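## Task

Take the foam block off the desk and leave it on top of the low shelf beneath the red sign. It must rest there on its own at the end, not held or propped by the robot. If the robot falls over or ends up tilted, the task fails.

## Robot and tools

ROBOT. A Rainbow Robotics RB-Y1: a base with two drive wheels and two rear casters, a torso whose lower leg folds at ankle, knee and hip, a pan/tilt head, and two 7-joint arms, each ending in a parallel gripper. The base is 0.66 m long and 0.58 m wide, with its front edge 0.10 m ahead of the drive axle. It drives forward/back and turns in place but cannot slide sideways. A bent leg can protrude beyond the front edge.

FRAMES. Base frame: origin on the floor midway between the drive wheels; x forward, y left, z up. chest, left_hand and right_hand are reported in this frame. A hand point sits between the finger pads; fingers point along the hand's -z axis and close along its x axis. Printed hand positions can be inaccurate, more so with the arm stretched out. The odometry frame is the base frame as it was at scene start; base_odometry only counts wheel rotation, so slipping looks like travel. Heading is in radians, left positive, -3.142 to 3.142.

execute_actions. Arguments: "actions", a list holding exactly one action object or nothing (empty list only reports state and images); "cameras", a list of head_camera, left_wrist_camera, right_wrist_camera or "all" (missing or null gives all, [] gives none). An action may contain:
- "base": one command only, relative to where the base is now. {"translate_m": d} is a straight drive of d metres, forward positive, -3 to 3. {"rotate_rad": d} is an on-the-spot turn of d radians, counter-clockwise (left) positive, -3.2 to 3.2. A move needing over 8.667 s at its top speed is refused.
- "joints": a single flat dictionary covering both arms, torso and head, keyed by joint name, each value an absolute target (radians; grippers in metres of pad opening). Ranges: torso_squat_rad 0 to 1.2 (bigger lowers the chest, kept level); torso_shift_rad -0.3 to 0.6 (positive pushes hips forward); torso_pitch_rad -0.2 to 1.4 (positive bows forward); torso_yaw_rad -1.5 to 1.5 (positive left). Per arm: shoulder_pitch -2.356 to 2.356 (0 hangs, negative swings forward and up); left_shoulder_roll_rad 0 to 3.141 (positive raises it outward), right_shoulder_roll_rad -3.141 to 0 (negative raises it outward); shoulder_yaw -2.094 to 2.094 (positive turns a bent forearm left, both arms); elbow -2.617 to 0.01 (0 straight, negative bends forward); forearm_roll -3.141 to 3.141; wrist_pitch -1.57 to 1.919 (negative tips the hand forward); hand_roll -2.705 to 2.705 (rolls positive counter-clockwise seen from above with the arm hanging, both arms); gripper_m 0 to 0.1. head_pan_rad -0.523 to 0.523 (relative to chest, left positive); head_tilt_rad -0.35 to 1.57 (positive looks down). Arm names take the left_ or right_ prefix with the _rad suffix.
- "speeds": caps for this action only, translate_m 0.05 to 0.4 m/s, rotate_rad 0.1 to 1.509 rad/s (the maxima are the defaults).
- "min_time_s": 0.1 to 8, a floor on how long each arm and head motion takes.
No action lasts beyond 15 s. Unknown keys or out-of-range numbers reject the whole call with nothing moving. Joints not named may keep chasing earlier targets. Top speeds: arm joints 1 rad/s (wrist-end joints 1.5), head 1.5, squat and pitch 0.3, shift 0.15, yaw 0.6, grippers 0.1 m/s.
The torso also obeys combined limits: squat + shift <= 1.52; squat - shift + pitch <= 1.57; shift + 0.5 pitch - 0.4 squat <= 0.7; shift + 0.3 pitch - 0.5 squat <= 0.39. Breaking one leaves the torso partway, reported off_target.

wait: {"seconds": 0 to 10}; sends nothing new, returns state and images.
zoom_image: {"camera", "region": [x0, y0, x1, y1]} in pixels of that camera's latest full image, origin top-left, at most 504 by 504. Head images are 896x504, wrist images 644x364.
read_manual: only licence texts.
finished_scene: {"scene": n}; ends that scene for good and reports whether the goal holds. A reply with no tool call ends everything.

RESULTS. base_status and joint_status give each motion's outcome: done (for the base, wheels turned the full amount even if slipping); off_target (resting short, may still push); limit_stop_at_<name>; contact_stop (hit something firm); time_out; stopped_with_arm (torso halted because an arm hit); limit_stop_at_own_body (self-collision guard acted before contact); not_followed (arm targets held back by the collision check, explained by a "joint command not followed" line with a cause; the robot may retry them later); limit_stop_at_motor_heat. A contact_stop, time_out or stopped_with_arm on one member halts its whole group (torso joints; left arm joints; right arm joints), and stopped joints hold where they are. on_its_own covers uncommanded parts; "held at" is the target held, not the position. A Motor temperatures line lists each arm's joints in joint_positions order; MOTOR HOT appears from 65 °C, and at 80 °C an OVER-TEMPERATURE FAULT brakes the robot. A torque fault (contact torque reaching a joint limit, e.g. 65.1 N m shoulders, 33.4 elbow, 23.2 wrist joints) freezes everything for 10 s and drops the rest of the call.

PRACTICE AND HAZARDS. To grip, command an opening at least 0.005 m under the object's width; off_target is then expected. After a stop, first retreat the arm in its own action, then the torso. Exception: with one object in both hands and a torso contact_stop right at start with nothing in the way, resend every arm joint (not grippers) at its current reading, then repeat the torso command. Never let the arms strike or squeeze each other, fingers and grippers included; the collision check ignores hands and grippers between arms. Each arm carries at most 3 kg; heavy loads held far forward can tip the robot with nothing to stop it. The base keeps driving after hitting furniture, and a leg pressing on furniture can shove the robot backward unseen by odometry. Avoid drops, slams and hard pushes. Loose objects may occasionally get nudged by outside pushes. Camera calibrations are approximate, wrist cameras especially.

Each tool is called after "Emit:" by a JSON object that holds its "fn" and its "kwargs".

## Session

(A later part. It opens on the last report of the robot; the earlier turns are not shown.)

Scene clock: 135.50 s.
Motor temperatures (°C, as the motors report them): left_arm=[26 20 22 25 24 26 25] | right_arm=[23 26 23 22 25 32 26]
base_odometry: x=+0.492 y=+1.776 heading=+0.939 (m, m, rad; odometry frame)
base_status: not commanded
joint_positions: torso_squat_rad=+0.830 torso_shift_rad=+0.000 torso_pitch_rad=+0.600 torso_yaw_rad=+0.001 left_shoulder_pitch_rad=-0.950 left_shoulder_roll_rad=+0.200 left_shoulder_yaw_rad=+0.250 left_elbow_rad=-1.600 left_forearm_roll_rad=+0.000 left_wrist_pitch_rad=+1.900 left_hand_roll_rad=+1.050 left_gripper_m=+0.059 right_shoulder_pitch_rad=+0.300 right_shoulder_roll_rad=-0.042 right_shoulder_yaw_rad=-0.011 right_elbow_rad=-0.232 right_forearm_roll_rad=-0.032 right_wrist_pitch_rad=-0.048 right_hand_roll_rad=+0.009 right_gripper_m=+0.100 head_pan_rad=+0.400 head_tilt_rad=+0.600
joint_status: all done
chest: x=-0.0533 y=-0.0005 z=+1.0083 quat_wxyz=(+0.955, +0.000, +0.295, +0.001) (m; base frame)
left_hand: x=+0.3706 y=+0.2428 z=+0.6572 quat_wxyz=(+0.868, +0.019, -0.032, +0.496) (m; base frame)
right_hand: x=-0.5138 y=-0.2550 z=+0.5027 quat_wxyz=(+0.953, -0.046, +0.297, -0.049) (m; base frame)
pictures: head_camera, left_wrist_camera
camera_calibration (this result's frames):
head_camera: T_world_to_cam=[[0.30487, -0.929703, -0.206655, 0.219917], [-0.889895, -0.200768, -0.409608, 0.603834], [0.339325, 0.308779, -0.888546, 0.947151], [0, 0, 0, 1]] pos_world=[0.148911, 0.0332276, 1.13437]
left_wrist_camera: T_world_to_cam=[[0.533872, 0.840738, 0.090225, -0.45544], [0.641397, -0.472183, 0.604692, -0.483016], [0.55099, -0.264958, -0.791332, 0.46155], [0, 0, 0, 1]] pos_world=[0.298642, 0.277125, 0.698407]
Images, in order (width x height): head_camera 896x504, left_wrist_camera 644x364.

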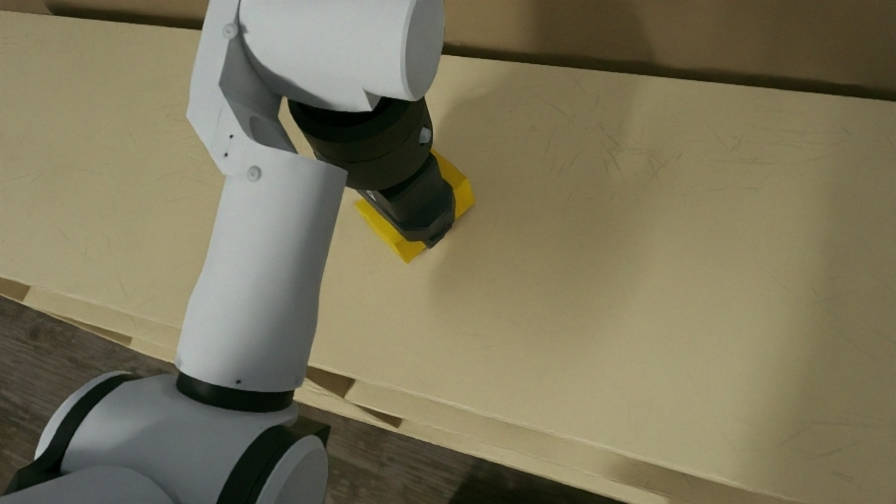

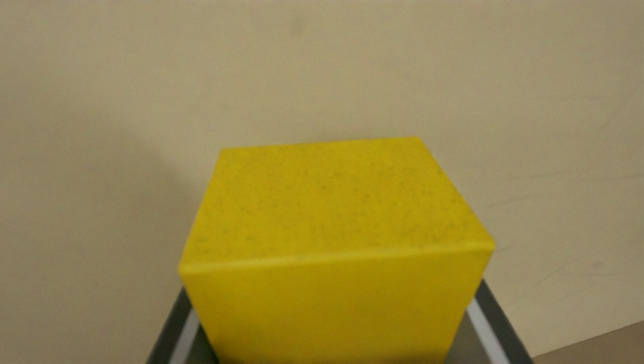

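Emit:
{"fn": "execute_actions", "kwargs": {"actions": [{"joints":{"torso_squat_rad":0.862}}], "cameras": ["left_wrist_camera"]}}

Emit:
{"fn": "execute_actions", "kwargs": {"actions": [{"joints":{"left_gripper_m":0.09}}], "cameras": ["left_wrist_camera"]}}

Emit:
{"fn": "execute_actions", "kwargs": {"actions": [{"joints":{"torso_squat_rad":0.7}}], "cameras": ["head_camera"]}}

Emit:
{"fn": "finished_scene", "kwargs": {"scene": 1}}

Scene clock: 141.60 s.
Motor temperatures (°C, as the motors report them): left_arm=[26 20 22 25 24 26 25] | right_arm=[23 26 23 22 25 32 26]
base_odometry: x=+0.492 y=+1.776 heading=+0.939 (m, m, rad; odometry frame)
base_status: not commanded
joint_positions: torso_squat_rad=+0.862 torso_shift_rad=-0.001 torso_pitch_rad=+0.598 torso_yaw_rad=+0.001 left_shoulder_pitch_rad=-0.952 left_shoulder_roll_rad=+0.201 left_shoulder_yaw_rad=+0.250 left_elbow_rad=-1.602 left_forearm_roll_rad=+0.000 left_wrist_pitch_rad=+1.901 left_hand_roll_rad=+1.050 left_gripper_m=+0.059 right_shoulder_pitch_rad=+0.300 right_shoulder_roll_rad=-0.042 right_shoulder_yaw_rad=-0.011 right_elbow_rad=-0.232 right_forearm_roll_rad=-0.032 right_wrist_pitch_rad=-0.048 right_hand_roll_rad=+0.009 right_gripper_m=+0.100 head_pan_rad=+0.400 head_tilt_rad=+0.600
joint_status: all done
chest: x=-0.0541 y=-0.0006 z=+0.9918 quat_wxyz=(+0.956, +0.001, +0.295, +0.001) (m; base frame)
left_hand: x=+0.3716 y=+0.2428 z=+0.6429 quat_wxyz=(+0.868, +0.018, -0.034, +0.495) (m; base frame)
right_hand: x=-0.5136 y=-0.2550 z=+0.4853 quat_wxyz=(+0.953, -0.046, +0.296, -0.049) (m; base frame)
pictures: left_wrist_camera
camera_calibration (this result's frames):
left_wrist_camera: T_world_to_cam=[[0.533706, 0.84049, 0.0934615, -0.456574], [0.638034, -0.472736, 0.60781, -0.47566], [0.555041, -0.26476, -0.788563, 0.446369], [0, 0, 0, 1]] pos_world=[0.299411, 0.277065, 0.683773]
Images, in order (width x height): left_wrist_camera 644x364.

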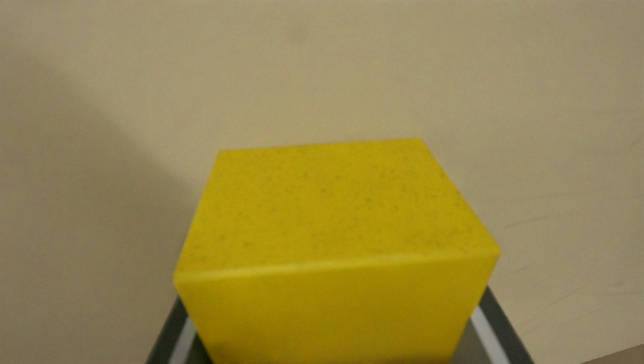

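Scene clock: 142.53 s.
Motor temperatures (°C, as the motors report them): left_arm=[26 20 22 25 24 26 25] | right_arm=[23 26 23 22 25 32 26]
base_odometry: x=+0.492 y=+1.776 heading=+0.939 (m, m, rad; odometry frame)
base_status: not commanded
joint_positions: torso_squat_rad=+0.862 torso_shift_rad=+0.000 torso_pitch_rad=+0.599 torso_yaw_rad=+0.001 left_shoulder_pitch_rad=-0.953 left_shoulder_roll_rad=+0.202 left_shoulder_yaw_rad=+0.251 left_elbow_rad=-1.602 left_forearm_roll_rad=+0.000 left_wrist_pitch_rad=+1.900 left_hand_roll_rad=+1.050 left_gripper_m=+0.089 right_shoulder_pitch_rad=+0.300 right_shoulder_roll_rad=-0.042 right_shoulder_yaw_rad=-0.011 right_elbow_rad=-0.232 right_forearm_roll_rad=-0.032 right_wrist_pitch_rad=-0.048 right_hand_roll_rad=+0.009 right_gripper_m=+0.100 head_pan_rad=+0.400 head_tilt_rad=+0.600
joint_status: all done
chest: x=-0.0539 y=-0.0006 z=+0.9917 quat_wxyz=(+0.956, +0.001, +0.295, +0.001) (m; base frame)
left_hand: x=+0.3724 y=+0.2433 z=+0.6431 quat_wxyz=(+0.868, +0.018, -0.035, +0.496) (m; base frame)
right_hand: x=-0.5136 y=-0.2550 z=+0.4854 quat_wxyz=(+0.953, -0.046, +0.296, -0.049) (m; base frame)
pictures: left_wrist_camera
camera_calibration (this result's frames):
left_wrist_camera: T_world_to_cam=[[0.532986, 0.840752, 0.0951883, -0.458385], [0.637237, -0.472868, 0.608543, -0.476139], [0.556646, -0.263688, -0.787791, 0.444912], [0, 0, 0, 1]] pos_world=[0.300068, 0.277556, 0.683882]
Images, in order (width x height): left_wrist_camera 644x364.

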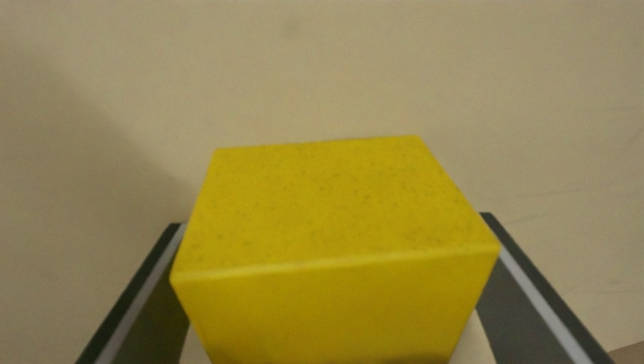

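Scene clock: 143.87 s.
Motor temperatures (°C, as the motors report them): left_arm=[26 20 22 25 24 26 25] | right_arm=[23 26 23 22 25 32 26]
base_odometry: x=+0.492 y=+1.776 heading=+0.939 (m, m, rad; odometry frame)
base_status: not commanded
joint_positions: torso_squat_rad=+0.700 torso_shift_rad=+0.000 torso_pitch_rad=+0.600 torso_yaw_rad=+0.001 left_shoulder_pitch_rad=-0.950 left_shoulder_roll_rad=+0.200 left_shoulder_yaw_rad=+0.250 left_elbow_rad=-1.600 left_forearm_roll_rad=+0.000 left_wrist_pitch_rad=+1.900 left_hand_roll_rad=+1.050 left_gripper_m=+0.090 right_shoulder_pitch_rad=+0.300 right_shoulder_roll_rad=-0.042 right_shoulder_yaw_rad=-0.011 right_elbow_rad=-0.232 right_forearm_roll_rad=-0.032 right_wrist_pitch_rad=-0.048 right_hand_roll_rad=+0.009 right_gripper_m=+0.100 head_pan_rad=+0.400 head_tilt_rad=+0.600
joint_status: all done
chest: x=-0.0533 y=-0.0006 z=+1.0712 quat_wxyz=(+0.955, +0.001, +0.296, +0.001) (m; base frame)
left_hand: x=+0.3708 y=+0.2429 z=+0.7202 quat_wxyz=(+0.868, +0.019, -0.032, +0.496) (m; base frame)
right_hand: x=-0.5138 y=-0.2551 z=+0.5657 quat_wxyz=(+0.953, -0.046, +0.297, -0.049) (m; base frame)
pictures: head_camera
camera_calibration (this result's frames):
head_camera: T_world_to_cam=[[0.304865, -0.929645, -0.206923, 0.23304], [-0.889974, -0.200716, -0.409463, 0.629484], [0.339123, 0.308987, -0.888551, 1.00306], [0, 0, 0, 1]] pos_world=[0.149017, 0.0330585, 1.19724]
Images, in order (width x height): head_camera 896x504.

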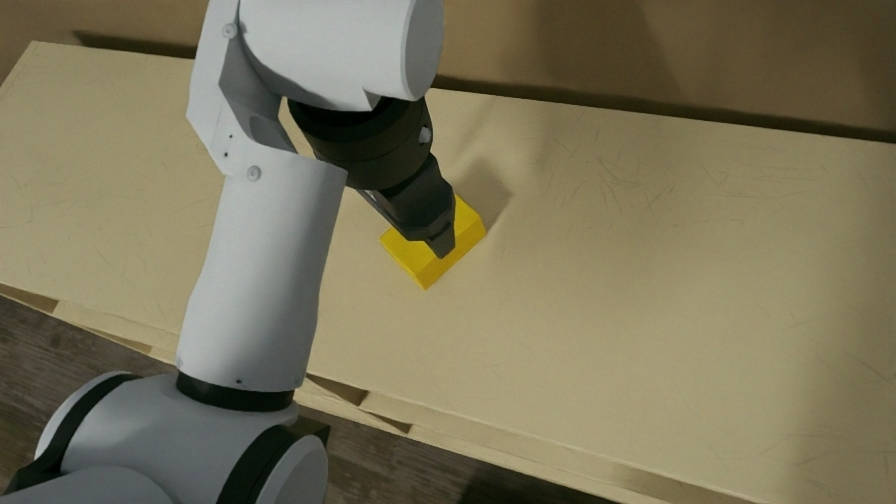

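The scene is finished: the task was done.


## Next scene

Take the cardboard box off the desk and leave it on top of the low shelf beneath the yellow sign. It must rest there on its own at the end, not held or propped by the robot. If the robot falls over or ends up tilted, the task fails.

Emit:
{"fn": "execute_actions", "kwargs": {"actions": [], "cameras": ["head_camera"]}}

Scene clock: 0.00 s.
Motor temperatures (°C, as the motors report them): left_arm=[26 20 22 24 24 26 25] | right_arm=[22 26 23 22 25 32 26]
base_odometry: x=+0.000 y=+0.000 heading=+0.000 (m, m, rad; odometry frame)
base_status: not commanded
joint_positions: torso_squat_rad=+0.350 torso_shift_rad=+0.001 torso_pitch_rad=+0.002 torso_yaw_rad=+0.001 left_shoulder_pitch_rad=+0.002 left_shoulder_roll_rad=+0.029 left_shoulder_yaw_rad=-0.054 left_elbow_rad=-0.283 left_forearm_roll_rad=+0.022 left_wrist_pitch_rad=+0.003 left_hand_roll_rad=+0.023 left_gripper_m=+0.100 right_shoulder_pitch_rad=-0.044 right_shoulder_roll_rad=-0.032 right_shoulder_yaw_rad=-0.008 right_elbow_rad=-0.207 right_forearm_roll_rad=+0.033 right_wrist_pitch_rad=-0.001 right_hand_roll_rad=+0.002 right_gripper_m=+0.100 head_pan_rad=-0.001 head_tilt_rad=+0.400
joint_status: not commanded
chest: x=-0.2268 y=-0.0006 z=+1.2476 quat_wxyz=(+1.000, +0.000, +0.001, +0.000) (m; base frame)
left_hand: x=-0.0936 y=+0.2347 z=+0.5753 quat_wxyz=(+0.990, +0.008, -0.137, -0.006) (m; base frame)
right_hand: x=-0.0955 y=-0.2436 z=+0.5739 quat_wxyz=(+0.992, -0.017, -0.123, +0.023) (m; base frame)
pictures: head_camera
camera_calibration (this result's frames):
head_camera: T_world_to_cam=[[-0.0236637, -0.999714, -0.00339293, 0.00351558], [-0.365469, 0.0118097, -0.930749, 1.33178], [0.930523, -0.020785, -0.365644, 0.661251], [0, 0, 0, 1]] pos_world=[-0.1285, 0.00153069, 1.48135]
Images, in order (width x height): head_camera 896x504.

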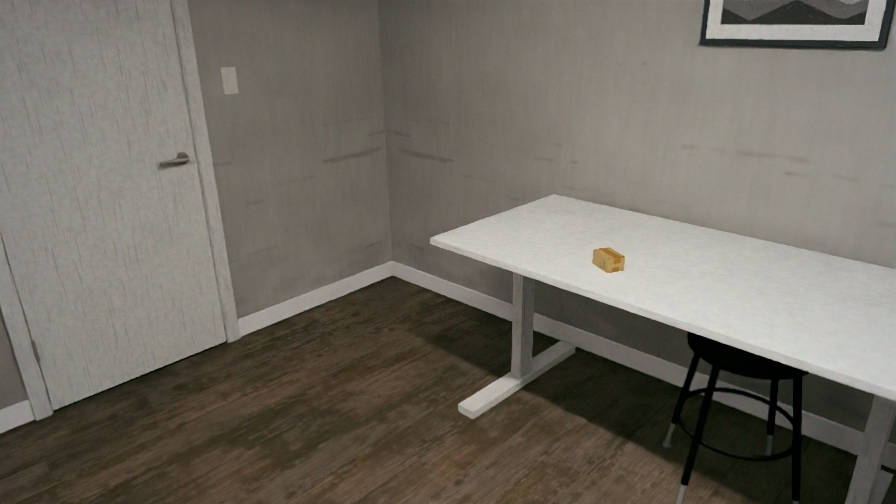

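Emit:
{"fn": "execute_actions", "kwargs": {"actions": [{"base":{"rotate_rad":-0.2}}], "cameras": []}}

Emit:
{"fn": "execute_actions", "kwargs": {"actions": [{"base":{"translate_m":1.05},"joints":{"torso_squat_rad":0.2,"torso_pitch_rad":0.6,"head_tilt_rad":0.3,"left_shoulder_pitch_rad":-0.95,"left_shoulder_roll_rad":0.2,"left_elbow_rad":-1.6,"left_wrist_pitch_rad":1.9,"left_shoulder_yaw_rad":0.25,"left_forearm_roll_rad":0,"left_hand_roll_rad":0,"right_shoulder_pitch_rad":-0.3}}], "cameras": []}}

Emit:
{"fn": "execute_actions", "kwargs": {"actions": [{"base":{"rotate_rad":-0.6}}], "cameras": ["head_camera"]}}

Scene clock: 12.70 s.
Motor temperatures (°C, as the motors report them): left_arm=[26 20 22 24 24 26 25] | right_arm=[22 26 23 22 25 32 26]
base_odometry: x=+0.000 y=+0.000 heading=-0.199 (m, m, rad; odometry frame)
base_status: done
joint_positions: torso_squat_rad=+0.350 torso_shift_rad=+0.001 torso_pitch_rad=+0.002 torso_yaw_rad=+0.001 left_shoulder_pitch_rad=+0.002 left_shoulder_roll_rad=+0.029 left_shoulder_yaw_rad=-0.054 left_elbow_rad=-0.283 left_forearm_roll_rad=+0.022 left_wrist_pitch_rad=+0.003 left_hand_roll_rad=+0.023 left_gripper_m=+0.100 right_shoulder_pitch_rad=-0.044 right_shoulder_roll_rad=-0.032 right_shoulder_yaw_rad=-0.008 right_elbow_rad=-0.207 right_forearm_roll_rad=+0.033 right_wrist_pitch_rad=-0.001 right_hand_roll_rad=+0.002 right_gripper_m=+0.100 head_pan_rad=-0.001 head_tilt_rad=+0.400
joint_status: not commanded
chest: x=-0.2268 y=-0.0006 z=+1.2476 quat_wxyz=(+1.000, +0.000, +0.001, +0.000) (m; base frame)
left_hand: x=-0.0936 y=+0.2347 z=+0.5752 quat_wxyz=(+0.990, +0.008, -0.137, -0.006) (m; base frame)
right_hand: x=-0.0955 y=-0.2436 z=+0.5739 quat_wxyz=(+0.992, -0.017, -0.123, +0.023) (m; base frame)
pictures: none
No camera images: the call's "cameras" was empty. Leave "cameras" out to get every camera's image.

Scene clock: 16.67 s.
Motor temperatures (°C, as the motors report them): left_arm=[26 20 22 24 24 26 25] | right_arm=[22 26 23 22 25 32 26]
base_odometry: x=+1.029 y=-0.208 heading=-0.200 (m, m, rad; odometry frame)
base_status: done
joint_positions: torso_squat_rad=+0.200 torso_shift_rad=+0.001 torso_pitch_rad=+0.600 torso_yaw_rad=+0.001 left_shoulder_pitch_rad=-0.950 left_shoulder_roll_rad=+0.200 left_shoulder_yaw_rad=+0.250 left_elbow_rad=-1.600 left_forearm_roll_rad=+0.000 left_wrist_pitch_rad=+1.900 left_hand_roll_rad=+0.000 left_gripper_m=+0.100 right_shoulder_pitch_rad=-0.300 right_shoulder_roll_rad=-0.032 right_shoulder_yaw_rad=-0.008 right_elbow_rad=-0.207 right_forearm_roll_rad=+0.033 right_wrist_pitch_rad=-0.001 right_hand_roll_rad=+0.002 right_gripper_m=+0.100 head_pan_rad=-0.001 head_tilt_rad=+0.300
joint_status: all done
chest: x=-0.0527 y=-0.0006 z=+1.2219 quat_wxyz=(+0.955, +0.000, +0.295, +0.001) (m; base frame)
left_hand: x=+0.3714 y=+0.2426 z=+0.8708 quat_wxyz=(+0.999, +0.033, -0.018, -0.006) (m; base frame)
right_hand: x=-0.1471 y=-0.2239 z=+0.5355 quat_wxyz=(+0.996, +0.005, +0.054, +0.065) (m; base frame)
pictures: none
No camera images: the call's "cameras" was empty. Leave "cameras" out to get every camera's image.

Scene clock: 19.20 s.
Motor temperatures (°C, as the motors report them): left_arm=[26 20 22 24 24 26 25] | right_arm=[22 26 23 22 25 32 26]
base_odometry: x=+1.029 y=-0.208 heading=-0.799 (m, m, rad; odometry frame)
base_status: done
joint_positions: torso_squat_rad=+0.200 torso_shift_rad=+0.001 torso_pitch_rad=+0.600 torso_yaw_rad=+0.001 left_shoulder_pitch_rad=-0.950 left_shoulder_roll_rad=+0.200 left_shoulder_yaw_rad=+0.250 left_elbow_rad=-1.600 left_forearm_roll_rad=+0.000 left_wrist_pitch_rad=+1.900 left_hand_roll_rad=+0.000 left_gripper_m=+0.100 right_shoulder_pitch_rad=-0.300 right_shoulder_roll_rad=-0.032 right_shoulder_yaw_rad=-0.008 right_elbow_rad=-0.207 right_forearm_roll_rad=+0.033 right_wrist_pitch_rad=-0.001 right_hand_roll_rad=+0.002 right_gripper_m=+0.100 head_pan_rad=-0.001 head_tilt_rad=+0.300
joint_status: not commanded
chest: x=-0.0527 y=-0.0006 z=+1.2219 quat_wxyz=(+0.955, +0.000, +0.295, +0.001) (m; base frame)
left_hand: x=+0.3714 y=+0.2427 z=+0.8708 quat_wxyz=(+0.999, +0.033, -0.018, -0.006) (m; base frame)
right_hand: x=-0.1471 y=-0.2239 z=+0.5355 quat_wxyz=(+0.996, +0.005, +0.054, +0.065) (m; base frame)
pictures: head_camera
camera_calibration (this result's frames):
head_camera: T_world_to_cam=[[-0.0220753, -0.999723, 0.00822134, -0.00606953], [-0.765992, 0.0116285, -0.642744, 1.00281], [0.64247, -0.0204863, -0.766037, 0.944337], [0, 0, 0, 1]] pos_world=[0.161306, 0.00161683, 1.368]
Images, in order (width x height): head_camera 896x504.

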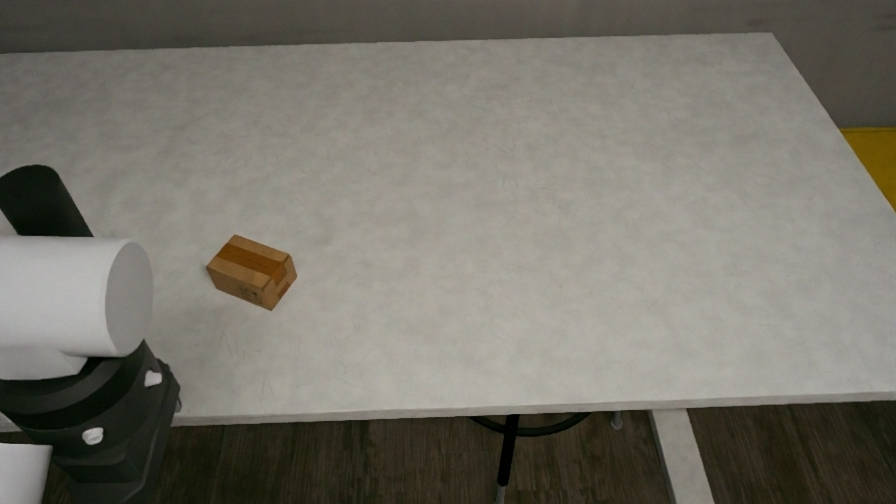

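Emit:
{"fn": "execute_actions", "kwargs": {"actions": [{"base":{"translate_m":0.285},"joints":{"torso_squat_rad":0.4,"left_hand_roll_rad":-0.43,"head_pan_rad":0.4,"head_tilt_rad":0.6}}], "cameras": ["head_camera","left_wrist_camera"]}}

Scene clock: 27.80 s.
Motor temperatures (°C, as the motors report them): left_arm=[26 20 22 24 24 26 25] | right_arm=[22 26 23 22 25 32 26]
base_odometry: x=+1.228 y=-0.413 heading=-0.799 (m, m, rad; odometry frame)
base_status: done
joint_positions: torso_squat_rad=+0.400 torso_shift_rad=+0.001 torso_pitch_rad=+0.600 torso_yaw_rad=+0.001 left_shoulder_pitch_rad=-0.950 left_shoulder_roll_rad=+0.200 left_shoulder_yaw_rad=+0.250 left_elbow_rad=-1.600 left_forearm_roll_rad=+0.000 left_wrist_pitch_rad=+1.900 left_hand_roll_rad=-0.430 left_gripper_m=+0.100 right_shoulder_pitch_rad=-0.300 right_shoulder_roll_rad=-0.032 right_shoulder_yaw_rad=-0.008 right_elbow_rad=-0.207 right_forearm_roll_rad=+0.033 right_wrist_pitch_rad=-0.001 right_hand_roll_rad=+0.002 right_gripper_m=+0.100 head_pan_rad=+0.400 head_tilt_rad=+0.600
joint_status: all done
chest: x=-0.0526 y=-0.0006 z=+1.1806 quat_wxyz=(+0.955, +0.000, +0.296, +0.001) (m; base frame)
left_hand: x=+0.3713 y=+0.2427 z=+0.8295 quat_wxyz=(+0.975, +0.036, -0.011, -0.219) (m; base frame)
right_hand: x=-0.1472 y=-0.2239 z=+0.4942 quat_wxyz=(+0.996, +0.005, +0.054, +0.065) (m; base frame)
pictures: head_camera, left_wrist_camera
camera_calibration (this result's frames):
head_camera: T_world_to_cam=[[0.304861, -0.929694, -0.206708, 0.255262], [-0.889937, -0.200773, -0.409514, 0.674882], [0.339222, 0.308802, -0.888577, 1.10008], [0, 0, 0, 1]] pos_world=[0.149611, 0.033106, 1.30665]
left_wrist_camera: T_world_to_cam=[[0.888691, -0.458145, 0.018181, -0.228006], [-0.391722, -0.738043, 0.549405, -0.0936986], [-0.238289, -0.495373, -0.835358, 0.983014], [0, 0, 0, 1]] pos_world=[0.400165, 0.313346, 0.876793]
Images, in order (width x height): head_camera 896x504, left_wrist_camera 644x364.

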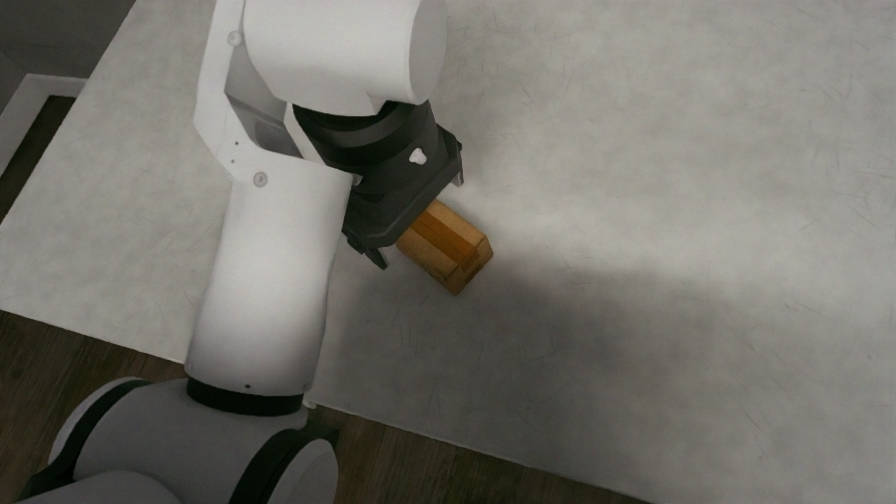

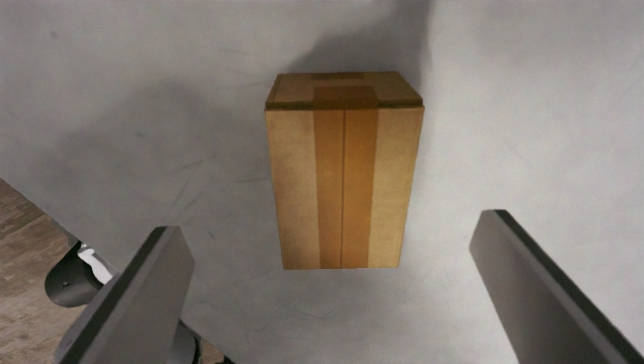

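Emit:
{"fn": "execute_actions", "kwargs": {"actions": [{"base":{"translate_m":0.005},"joints":{"torso_squat_rad":0.607}}], "cameras": ["left_wrist_camera"]}}

Emit:
{"fn": "execute_actions", "kwargs": {"actions": [{"joints":{"left_gripper_m":0.04}}], "cameras": []}}

Emit:
{"fn": "execute_actions", "kwargs": {"actions": [{"joints":{"torso_squat_rad":0.4}}], "cameras": ["left_wrist_camera"]}}

Emit:
{"fn": "execute_actions", "kwargs": {"actions": [{"base":{"translate_m":-0.4},"joints":{"head_pan_rad":0,"head_tilt_rad":-0.3}}], "cameras": []}}

Emit:
{"fn": "execute_actions", "kwargs": {"actions": [{"base":{"rotate_rad":-2.6}}], "cameras": ["head_camera","left_wrist_camera"]}}

Scene clock: 35.83 s.
Motor temperatures (°C, as the motors report them): left_arm=[26 20 22 24 24 26 25] | right_arm=[22 26 23 22 25 32 26]
base_odometry: x=+1.231 y=-0.416 heading=-0.799 (m, m, rad; odometry frame)
base_status: done
joint_positions: torso_squat_rad=+0.607 torso_shift_rad=+0.001 torso_pitch_rad=+0.600 torso_yaw_rad=+0.001 left_shoulder_pitch_rad=-0.950 left_shoulder_roll_rad=+0.200 left_shoulder_yaw_rad=+0.250 left_elbow_rad=-1.600 left_forearm_roll_rad=+0.000 left_wrist_pitch_rad=+1.900 left_hand_roll_rad=-0.430 left_gripper_m=+0.100 right_shoulder_pitch_rad=-0.300 right_shoulder_roll_rad=-0.032 right_shoulder_yaw_rad=-0.008 right_elbow_rad=-0.207 right_forearm_roll_rad=+0.033 right_wrist_pitch_rad=-0.001 right_hand_roll_rad=+0.002 right_gripper_m=+0.100 head_pan_rad=+0.400 head_tilt_rad=+0.600
joint_status: all done
chest: x=-0.0528 y=-0.0005 z=+1.1109 quat_wxyz=(+0.955, +0.000, +0.295, +0.001) (m; base frame)
left_hand: x=+0.3712 y=+0.2427 z=+0.7598 quat_wxyz=(+0.975, +0.036, -0.011, -0.219) (m; base frame)
right_hand: x=-0.1473 y=-0.2239 z=+0.4244 quat_wxyz=(+0.996, +0.005, +0.054, +0.065) (m; base frame)
pictures: left_wrist_camera
camera_calibration (this result's frames):
left_wrist_camera: T_world_to_cam=[[0.888686, -0.458148, 0.0183751, -0.22676], [-0.391844, -0.738041, 0.549321, -0.0553322], [-0.238109, -0.495374, -0.835409, 0.924794], [0, 0, 0, 1]] pos_world=[0.400038, 0.313391, 0.807143]
Images, in order (width x height): left_wrist_camera 644x364.

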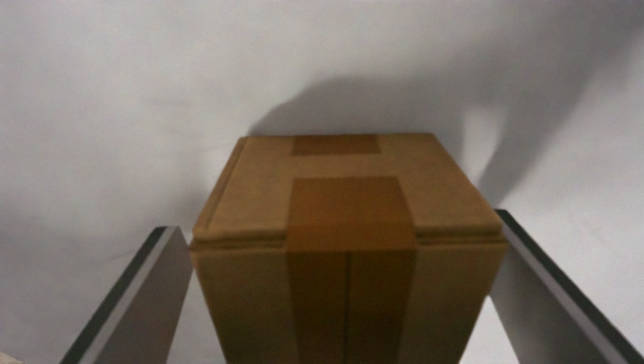

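Scene clock: 36.90 s.
Motor temperatures (°C, as the motors report them): left_arm=[26 20 22 24 24 26 25] | right_arm=[22 26 23 22 25 32 26]
base_odometry: x=+1.231 y=-0.416 heading=-0.799 (m, m, rad; odometry frame)
base_status: not commanded
joint_positions: torso_squat_rad=+0.607 torso_shift_rad=+0.001 torso_pitch_rad=+0.600 torso_yaw_rad=+0.001 left_shoulder_pitch_rad=-0.950 left_shoulder_roll_rad=+0.200 left_shoulder_yaw_rad=+0.250 left_elbow_rad=-1.600 left_forearm_roll_rad=+0.000 left_wrist_pitch_rad=+1.900 left_hand_roll_rad=-0.430 left_gripper_m=+0.059 right_shoulder_pitch_rad=-0.300 right_shoulder_roll_rad=-0.032 right_shoulder_yaw_rad=-0.008 right_elbow_rad=-0.207 right_forearm_roll_rad=+0.033 right_wrist_pitch_rad=-0.001 right_hand_roll_rad=+0.002 right_gripper_m=+0.100 head_pan_rad=+0.400 head_tilt_rad=+0.600
joint_status: left_gripper_m off_target (ended at +0.059, target +0.040)
chest: x=-0.0528 y=-0.0005 z=+1.1109 quat_wxyz=(+0.955, +0.000, +0.295, +0.001) (m; base frame)
left_hand: x=+0.3712 y=+0.2427 z=+0.7598 quat_wxyz=(+0.975, +0.036, -0.011, -0.219) (m; base frame)
right_hand: x=-0.1473 y=-0.2239 z=+0.4244 quat_wxyz=(+0.996, +0.005, +0.054, +0.065) (m; base frame)
pictures: none
No camera images: the call's "cameras" was empty. Leave "cameras" out to get every camera's image.

Scene clock: 38.37 s.
Motor temperatures (°C, as the motors report them): left_arm=[26 20 22 24 24 26 25] | right_arm=[22 26 23 22 25 32 26]
base_odometry: x=+1.231 y=-0.416 heading=-0.799 (m, m, rad; odometry frame)
base_status: not commanded
joint_positions: torso_squat_rad=+0.400 torso_shift_rad=+0.001 torso_pitch_rad=+0.600 torso_yaw_rad=+0.001 left_shoulder_pitch_rad=-0.950 left_shoulder_roll_rad=+0.200 left_shoulder_yaw_rad=+0.250 left_elbow_rad=-1.600 left_forearm_roll_rad=+0.000 left_wrist_pitch_rad=+1.900 left_hand_roll_rad=-0.430 left_gripper_m=+0.059 right_shoulder_pitch_rad=-0.300 right_shoulder_roll_rad=-0.032 right_shoulder_yaw_rad=-0.008 right_elbow_rad=-0.207 right_forearm_roll_rad=+0.033 right_wrist_pitch_rad=-0.001 right_hand_roll_rad=+0.002 right_gripper_m=+0.100 head_pan_rad=+0.400 head_tilt_rad=+0.600
joint_status: all done
chest: x=-0.0527 y=-0.0006 z=+1.1806 quat_wxyz=(+0.955, +0.000, +0.296, +0.001) (m; base frame)
left_hand: x=+0.3713 y=+0.2427 z=+0.8294 quat_wxyz=(+0.975, +0.036, -0.011, -0.219) (m; base frame)
right_hand: x=-0.1473 y=-0.2239 z=+0.4941 quat_wxyz=(+0.996, +0.005, +0.054, +0.065) (m; base frame)
pictures: left_wrist_camera
camera_calibration (this result's frames):
left_wrist_camera: T_world_to_cam=[[0.888691, -0.458147, 0.0181577, -0.227945], [-0.391709, -0.738042, 0.549416, -0.0937107], [-0.238312, -0.495374, -0.835352, 0.982974], [0, 0, 0, 1]] pos_world=[0.400121, 0.313344, 0.876754]
Images, in order (width x height): left_wrist_camera 644x364.

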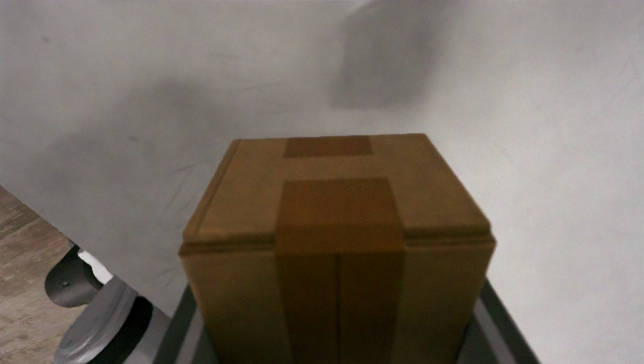

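Scene clock: 41.20 s.
Motor temperatures (°C, as the motors report them): left_arm=[26 20 22 24 24 26 25] | right_arm=[22 26 23 22 25 32 26]
base_odometry: x=+0.952 y=-0.129 heading=-0.800 (m, m, rad; odometry frame)
base_status: done
joint_positions: torso_squat_rad=+0.400 torso_shift_rad=+0.001 torso_pitch_rad=+0.600 torso_yaw_rad=+0.001 left_shoulder_pitch_rad=-0.950 left_shoulder_roll_rad=+0.200 left_shoulder_yaw_rad=+0.250 left_elbow_rad=-1.600 left_forearm_roll_rad=+0.000 left_wrist_pitch_rad=+1.900 left_hand_roll_rad=-0.430 left_gripper_m=+0.059 right_shoulder_pitch_rad=-0.300 right_shoulder_roll_rad=-0.032 right_shoulder_yaw_rad=-0.008 right_elbow_rad=-0.207 right_forearm_roll_rad=+0.033 right_wrist_pitch_rad=-0.001 right_hand_roll_rad=+0.002 right_gripper_m=+0.100 head_pan_rad=+0.000 head_tilt_rad=-0.300
joint_status: all done
chest: x=-0.0528 y=-0.0006 z=+1.1806 quat_wxyz=(+0.955, +0.000, +0.295, +0.001) (m; base frame)
left_hand: x=+0.3712 y=+0.2427 z=+0.8295 quat_wxyz=(+0.975, +0.036, -0.011, -0.219) (m; base frame)
right_hand: x=-0.1473 y=-0.2239 z=+0.4942 quat_wxyz=(+0.996, +0.005, +0.054, +0.065) (m; base frame)
pictures: none
No camera images: the call's "cameras" was empty. Leave "cameras" out to get every camera's image.

Scene clock: 46.10 s.
Motor temperatures (°C, as the motors report them): left_arm=[26 20 22 24 24 26 25] | right_arm=[22 26 23 22 25 32 26]
base_odometry: x=+0.952 y=-0.129 heading=+2.884 (m, m, rad; odometry frame)
base_status: done
joint_positions: torso_squat_rad=+0.400 torso_shift_rad=+0.001 torso_pitch_rad=+0.600 torso_yaw_rad=+0.001 left_shoulder_pitch_rad=-0.950 left_shoulder_roll_rad=+0.200 left_shoulder_yaw_rad=+0.250 left_elbow_rad=-1.600 left_forearm_roll_rad=+0.000 left_wrist_pitch_rad=+1.900 left_hand_roll_rad=-0.430 left_gripper_m=+0.059 right_shoulder_pitch_rad=-0.300 right_shoulder_roll_rad=-0.032 right_shoulder_yaw_rad=-0.008 right_elbow_rad=-0.207 right_forearm_roll_rad=+0.033 right_wrist_pitch_rad=-0.001 right_hand_roll_rad=+0.002 right_gripper_m=+0.100 head_pan_rad=+0.000 head_tilt_rad=-0.300
joint_status: not commanded
chest: x=-0.0528 y=-0.0006 z=+1.1806 quat_wxyz=(+0.955, +0.000, +0.295, +0.001) (m; base frame)
left_hand: x=+0.3712 y=+0.2427 z=+0.8295 quat_wxyz=(+0.975, +0.036, -0.011, -0.219) (m; base frame)
right_hand: x=-0.1473 y=-0.2239 z=+0.4942 quat_wxyz=(+0.996, +0.005, +0.054, +0.065) (m; base frame)
pictures: head_camera, left_wrist_camera
camera_calibration (this result's frames):
head_camera: T_world_to_cam=[[-0.0227216, -0.999722, -0.00630331, 0.0137139], [-0.26918, 0.0121898, -0.963013, 1.3643], [0.962822, -0.0201844, -0.269383, 0.225484], [0, 0, 0, 1]] pos_world=[0.150454, 0.00163082, 1.37466]
left_wrist_camera: T_world_to_cam=[[0.88872, -0.458089, 0.0181737, -0.2279], [-0.39167, -0.738067, 0.54941, -0.0937613], [-0.238265, -0.49539, -0.835356, 0.983008], [0, 0, 0, 1]] pos_world=[0.400032, 0.313371, 0.876816]
Images, in order (width x height): head_camera 896x504, left_wrist_camera 644x364.

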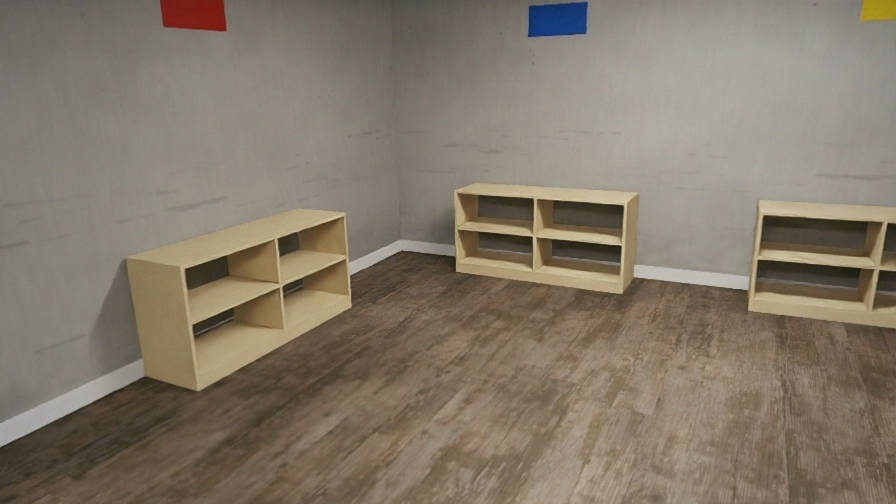

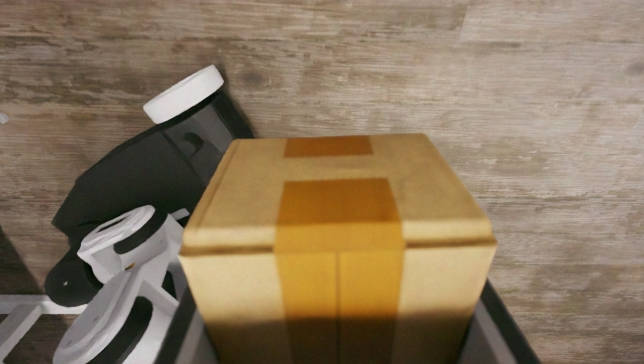

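Emit:
{"fn": "execute_actions", "kwargs": {"actions": [{"base":{"rotate_rad":-0.63}}], "cameras": []}}

Emit:
{"fn": "execute_actions", "kwargs": {"actions": [{"base":{"translate_m":3.0},"joints":{"head_tilt_rad":0.1}}], "cameras": ["head_camera"]}}

Scene clock: 53.57 s.
Motor temperatures (°C, as the motors report them): left_arm=[26 20 22 24 24 26 25] | right_arm=[22 26 23 22 25 32 26]
base_odometry: x=+0.952 y=-0.129 heading=+2.254 (m, m, rad; odometry frame)
base_status: done
joint_positions: torso_squat_rad=+0.400 torso_shift_rad=+0.001 torso_pitch_rad=+0.600 torso_yaw_rad=+0.001 left_shoulder_pitch_rad=-0.950 left_shoulder_roll_rad=+0.200 left_shoulder_yaw_rad=+0.250 left_elbow_rad=-1.600 left_forearm_roll_rad=+0.000 left_wrist_pitch_rad=+1.900 left_hand_roll_rad=-0.430 left_gripper_m=+0.059 right_shoulder_pitch_rad=-0.300 right_shoulder_roll_rad=-0.032 right_shoulder_yaw_rad=-0.008 right_elbow_rad=-0.207 right_forearm_roll_rad=+0.033 right_wrist_pitch_rad=-0.001 right_hand_roll_rad=+0.002 right_gripper_m=+0.100 head_pan_rad=+0.000 head_tilt_rad=-0.300
joint_status: not commanded
chest: x=-0.0528 y=-0.0006 z=+1.1806 quat_wxyz=(+0.955, +0.000, +0.295, +0.001) (m; base frame)
left_hand: x=+0.3712 y=+0.2427 z=+0.8295 quat_wxyz=(+0.975, +0.036, -0.011, -0.219) (m; base frame)
right_hand: x=-0.1473 y=-0.2239 z=+0.4942 quat_wxyz=(+0.996, +0.005, +0.054, +0.065) (m; base frame)
pictures: none
No camera images: the call's "cameras" was empty. Leave "cameras" out to get every camera's image.

Scene clock: 62.60 s.
Motor temperatures (°C, as the motors report them): left_arm=[26 20 22 24 24 26 25] | right_arm=[22 26 23 22 25 32 26]
base_odometry: x=-0.942 y=+2.197 heading=+2.254 (m, m, rad; odometry frame)
base_status: done
joint_positions: torso_squat_rad=+0.400 torso_shift_rad=+0.001 torso_pitch_rad=+0.600 torso_yaw_rad=+0.001 left_shoulder_pitch_rad=-0.950 left_shoulder_roll_rad=+0.200 left_shoulder_yaw_rad=+0.250 left_elbow_rad=-1.600 left_forearm_roll_rad=+0.000 left_wrist_pitch_rad=+1.900 left_hand_roll_rad=-0.430 left_gripper_m=+0.059 right_shoulder_pitch_rad=-0.300 right_shoulder_roll_rad=-0.032 right_shoulder_yaw_rad=-0.008 right_elbow_rad=-0.207 right_forearm_roll_rad=+0.033 right_wrist_pitch_rad=-0.001 right_hand_roll_rad=+0.002 right_gripper_m=+0.100 head_pan_rad=+0.000 head_tilt_rad=+0.100
joint_status: all done
chest: x=-0.0527 y=-0.0006 z=+1.1806 quat_wxyz=(+0.955, +0.000, +0.296, +0.001) (m; base frame)
left_hand: x=+0.3713 y=+0.2427 z=+0.8294 quat_wxyz=(+0.975, +0.036, -0.011, -0.219) (m; base frame)
right_hand: x=-0.1473 y=-0.2239 z=+0.4942 quat_wxyz=(+0.996, +0.005, +0.054, +0.065) (m; base frame)
pictures: head_camera
camera_calibration (this result's frames):
head_camera: T_world_to_cam=[[-0.0228924, -0.999733, 0.00325925, 0.000980779], [-0.623069, 0.0117177, -0.782079, 1.15081], [0.781832, -0.0199344, -0.623171, 0.711278], [0, 0, 0, 1]] pos_world=[0.160959, 0.00167453, 1.34327]
Images, in order (width x height): head_camera 896x504.

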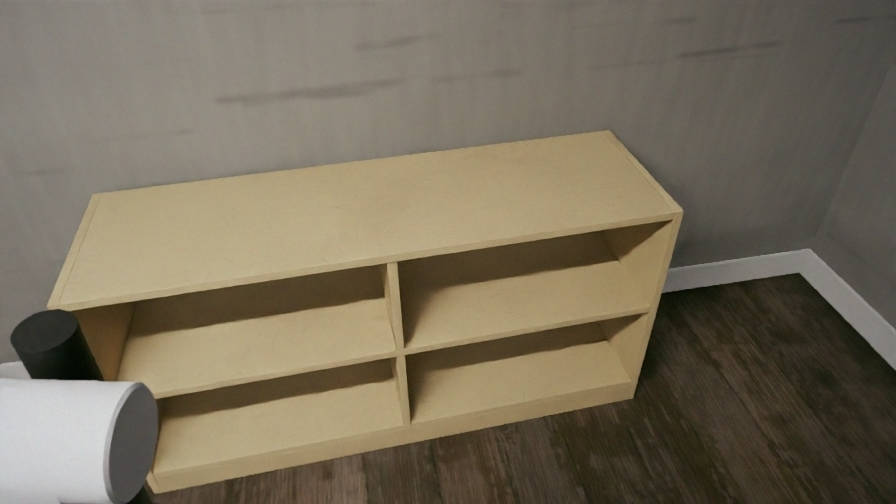

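Emit:
{"fn": "execute_actions", "kwargs": {"actions": [{"base":{"translate_m":0.82},"joints":{"torso_squat_rad":0.7,"head_pan_rad":0.4,"head_tilt_rad":0.6}}], "cameras": ["head_camera"]}}

Emit:
{"fn": "execute_actions", "kwargs": {"actions": [{"joints":{"torso_squat_rad":0.848}}], "cameras": ["head_camera","left_wrist_camera"]}}

Scene clock: 72.23 s.
Motor temperatures (°C, as the motors report them): left_arm=[26 20 22 24 24 26 25] | right_arm=[22 26 23 22 25 32 26]
base_odometry: x=-1.460 y=+2.833 heading=+2.254 (m, m, rad; odometry frame)
base_status: done
joint_positions: torso_squat_rad=+0.700 torso_shift_rad=+0.001 torso_pitch_rad=+0.600 torso_yaw_rad=+0.001 left_shoulder_pitch_rad=-0.950 left_shoulder_roll_rad=+0.200 left_shoulder_yaw_rad=+0.250 left_elbow_rad=-1.600 left_forearm_roll_rad=+0.000 left_wrist_pitch_rad=+1.900 left_hand_roll_rad=-0.430 left_gripper_m=+0.059 right_shoulder_pitch_rad=-0.300 right_shoulder_roll_rad=-0.032 right_shoulder_yaw_rad=-0.008 right_elbow_rad=-0.207 right_forearm_roll_rad=+0.033 right_wrist_pitch_rad=-0.001 right_hand_roll_rad=+0.002 right_gripper_m=+0.100 head_pan_rad=+0.400 head_tilt_rad=+0.600
joint_status: all done
chest: x=-0.0528 y=-0.0005 z=+1.0713 quat_wxyz=(+0.955, +0.000, +0.295, +0.001) (m; base frame)
left_hand: x=+0.3712 y=+0.2428 z=+0.7201 quat_wxyz=(+0.975, +0.036, -0.011, -0.219) (m; base frame)
right_hand: x=-0.1474 y=-0.2239 z=+0.3848 quat_wxyz=(+0.996, +0.005, +0.054, +0.065) (m; base frame)
pictures: head_camera
camera_calibration (this result's frames):
head_camera: T_world_to_cam=[[0.304874, -0.929693, -0.206695, 0.232759], [-0.889925, -0.200782, -0.409537, 0.630024], [0.339243, 0.308801, -0.88857, 1.00294], [0, 0, 0, 1]] pos_world=[0.149472, 0.0331836, 1.19731]
Images, in order (width x height): head_camera 896x504.

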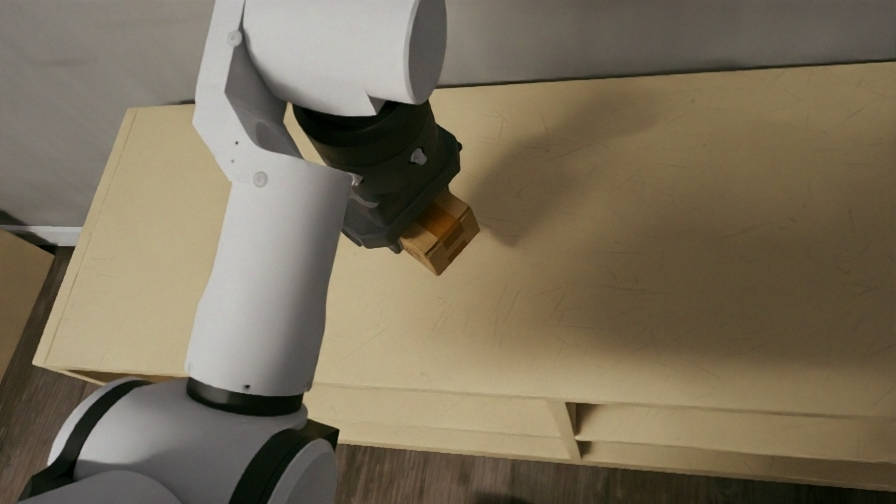

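Scene clock: 73.53 s.
Motor temperatures (°C, as the motors report them): left_arm=[26 20 22 24 24 26 25] | right_arm=[22 26 23 22 25 32 26]
base_odometry: x=-1.460 y=+2.833 heading=+2.254 (m, m, rad; odometry frame)
base_status: not commanded
joint_positions: torso_squat_rad=+0.848 torso_shift_rad=+0.001 torso_pitch_rad=+0.599 torso_yaw_rad=+0.001 left_shoulder_pitch_rad=-0.951 left_shoulder_roll_rad=+0.200 left_shoulder_yaw_rad=+0.250 left_elbow_rad=-1.601 left_forearm_roll_rad=+0.000 left_wrist_pitch_rad=+1.900 left_hand_roll_rad=-0.430 left_gripper_m=+0.059 right_shoulder_pitch_rad=-0.300 right_shoulder_roll_rad=-0.032 right_shoulder_yaw_rad=-0.008 right_elbow_rad=-0.207 right_forearm_roll_rad=+0.033 right_wrist_pitch_rad=-0.001 right_hand_roll_rad=+0.002 right_gripper_m=+0.100 head_pan_rad=+0.400 head_tilt_rad=+0.600
joint_status: all done
chest: x=-0.0533 y=-0.0005 z=+0.9991 quat_wxyz=(+0.955, +0.000, +0.295, +0.001) (m; base frame)
left_hand: x=+0.3716 y=+0.2429 z=+0.6491 quat_wxyz=(+0.975, +0.036, -0.012, -0.219) (m; base frame)
right_hand: x=-0.1472 y=-0.2238 z=+0.3125 quat_wxyz=(+0.996, +0.005, +0.054, +0.065) (m; base frame)
pictures: head_camera, left_wrist_camera
camera_calibration (this result's frames):
head_camera: T_world_to_cam=[[0.305086, -0.929665, -0.206509, 0.217818], [-0.889539, -0.200758, -0.410386, 0.60088], [0.340063, 0.308901, -0.888221, 0.938625], [0, 0, 0, 1]] pos_world=[0.148861, 0.0331866, 1.12528]
left_wrist_camera: T_world_to_cam=[[0.888569, -0.458285, 0.0204886, -0.22632], [-0.393354, -0.738172, 0.548065, 0.00714547], [-0.236046, -0.495053, -0.836185, 0.832082], [0, 0, 0, 1]] pos_world=[0.400321, 0.31348, 0.696495]
Images, in order (width x height): head_camera 896x504, left_wrist_camera 644x364.

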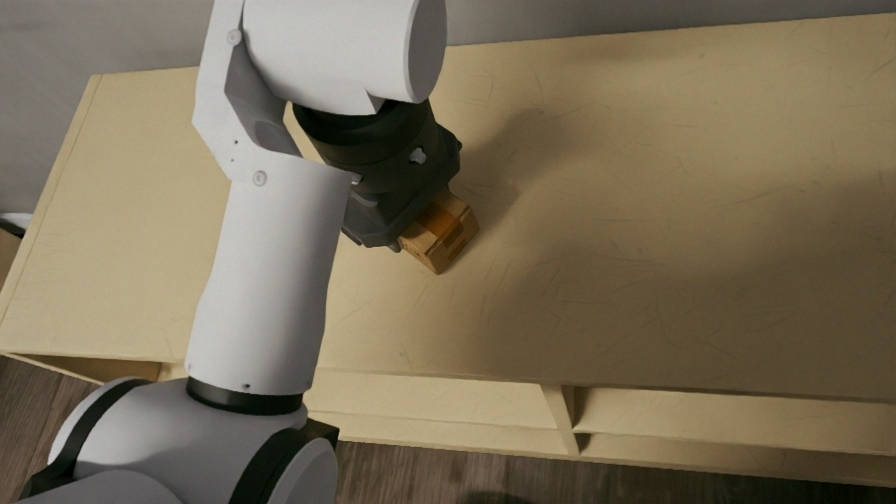

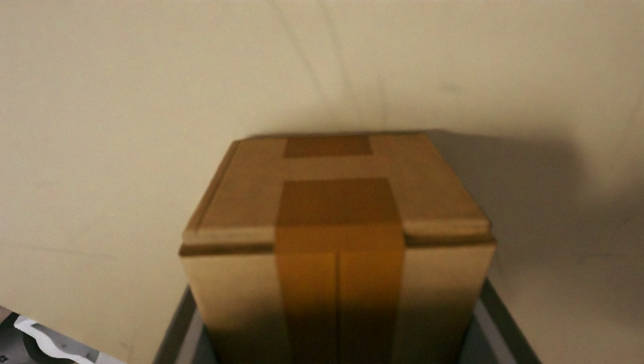

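Emit:
{"fn": "execute_actions", "kwargs": {"actions": [{"joints":{"left_gripper_m":0.09}}], "cameras": []}}

Emit:
{"fn": "execute_actions", "kwargs": {"actions": [{"joints":{"torso_squat_rad":0.72}}], "cameras": []}}

Emit:
{"fn": "finished_scene", "kwargs": {"scene": 2}}

Scene clock: 80.40 s.
Motor temperatures (°C, as the motors report them): left_arm=[26 20 22 24 24 26 25] | right_arm=[22 26 23 22 25 32 26]
base_odometry: x=-1.460 y=+2.833 heading=+2.254 (m, m, rad; odometry frame)
base_status: not commanded
joint_positions: torso_squat_rad=+0.848 torso_shift_rad=+0.001 torso_pitch_rad=+0.600 torso_yaw_rad=+0.001 left_shoulder_pitch_rad=-0.950 left_shoulder_roll_rad=+0.200 left_shoulder_yaw_rad=+0.250 left_elbow_rad=-1.600 left_forearm_roll_rad=+0.000 left_wrist_pitch_rad=+1.900 left_hand_roll_rad=-0.430 left_gripper_m=+0.090 right_shoulder_pitch_rad=-0.300 right_shoulder_roll_rad=-0.032 right_shoulder_yaw_rad=-0.008 right_elbow_rad=-0.207 right_forearm_roll_rad=+0.033 right_wrist_pitch_rad=-0.001 right_hand_roll_rad=+0.002 right_gripper_m=+0.100 head_pan_rad=+0.400 head_tilt_rad=+0.600
joint_status: all done
chest: x=-0.0530 y=-0.0005 z=+0.9990 quat_wxyz=(+0.955, +0.000, +0.295, +0.001) (m; base frame)
left_hand: x=+0.3713 y=+0.2429 z=+0.6482 quat_wxyz=(+0.975, +0.036, -0.011, -0.219) (m; base frame)
right_hand: x=-0.1474 y=-0.2238 z=+0.3125 quat_wxyz=(+0.996, +0.005, +0.054, +0.065) (m; base frame)
pictures: none
No camera images: the call's "cameras" was empty. Leave "cameras" out to get every camera's image.

Scene clock: 81.60 s.
Motor temperatures (°C, as the motors report them): left_arm=[26 20 22 24 24 26 25] | right_arm=[22 26 23 22 25 32 26]
base_odometry: x=-1.460 y=+2.833 heading=+2.254 (m, m, rad; odometry frame)
base_status: not commanded
joint_positions: torso_squat_rad=+0.720 torso_shift_rad=+0.001 torso_pitch_rad=+0.600 torso_yaw_rad=+0.001 left_shoulder_pitch_rad=-0.950 left_shoulder_roll_rad=+0.200 left_shoulder_yaw_rad=+0.250 left_elbow_rad=-1.600 left_forearm_roll_rad=+0.000 left_wrist_pitch_rad=+1.900 left_hand_roll_rad=-0.430 left_gripper_m=+0.090 right_shoulder_pitch_rad=-0.300 right_shoulder_roll_rad=-0.032 right_shoulder_yaw_rad=-0.008 right_elbow_rad=-0.207 right_forearm_roll_rad=+0.033 right_wrist_pitch_rad=-0.001 right_hand_roll_rad=+0.002 right_gripper_m=+0.100 head_pan_rad=+0.400 head_tilt_rad=+0.600
joint_status: all done
chest: x=-0.0528 y=-0.0005 z=+1.0621 quat_wxyz=(+0.955, +0.000, +0.296, +0.001) (m; base frame)
left_hand: x=+0.3713 y=+0.2428 z=+0.7111 quat_wxyz=(+0.975, +0.036, -0.011, -0.219) (m; base frame)
right_hand: x=-0.1474 y=-0.2238 z=+0.3757 quat_wxyz=(+0.996, +0.005, +0.054, +0.065) (m; base frame)
pictures: none
No camera images: the call's "cameras" was empty. Leave "cameras" out to get every camera's image.

The scene is finished: the task was done.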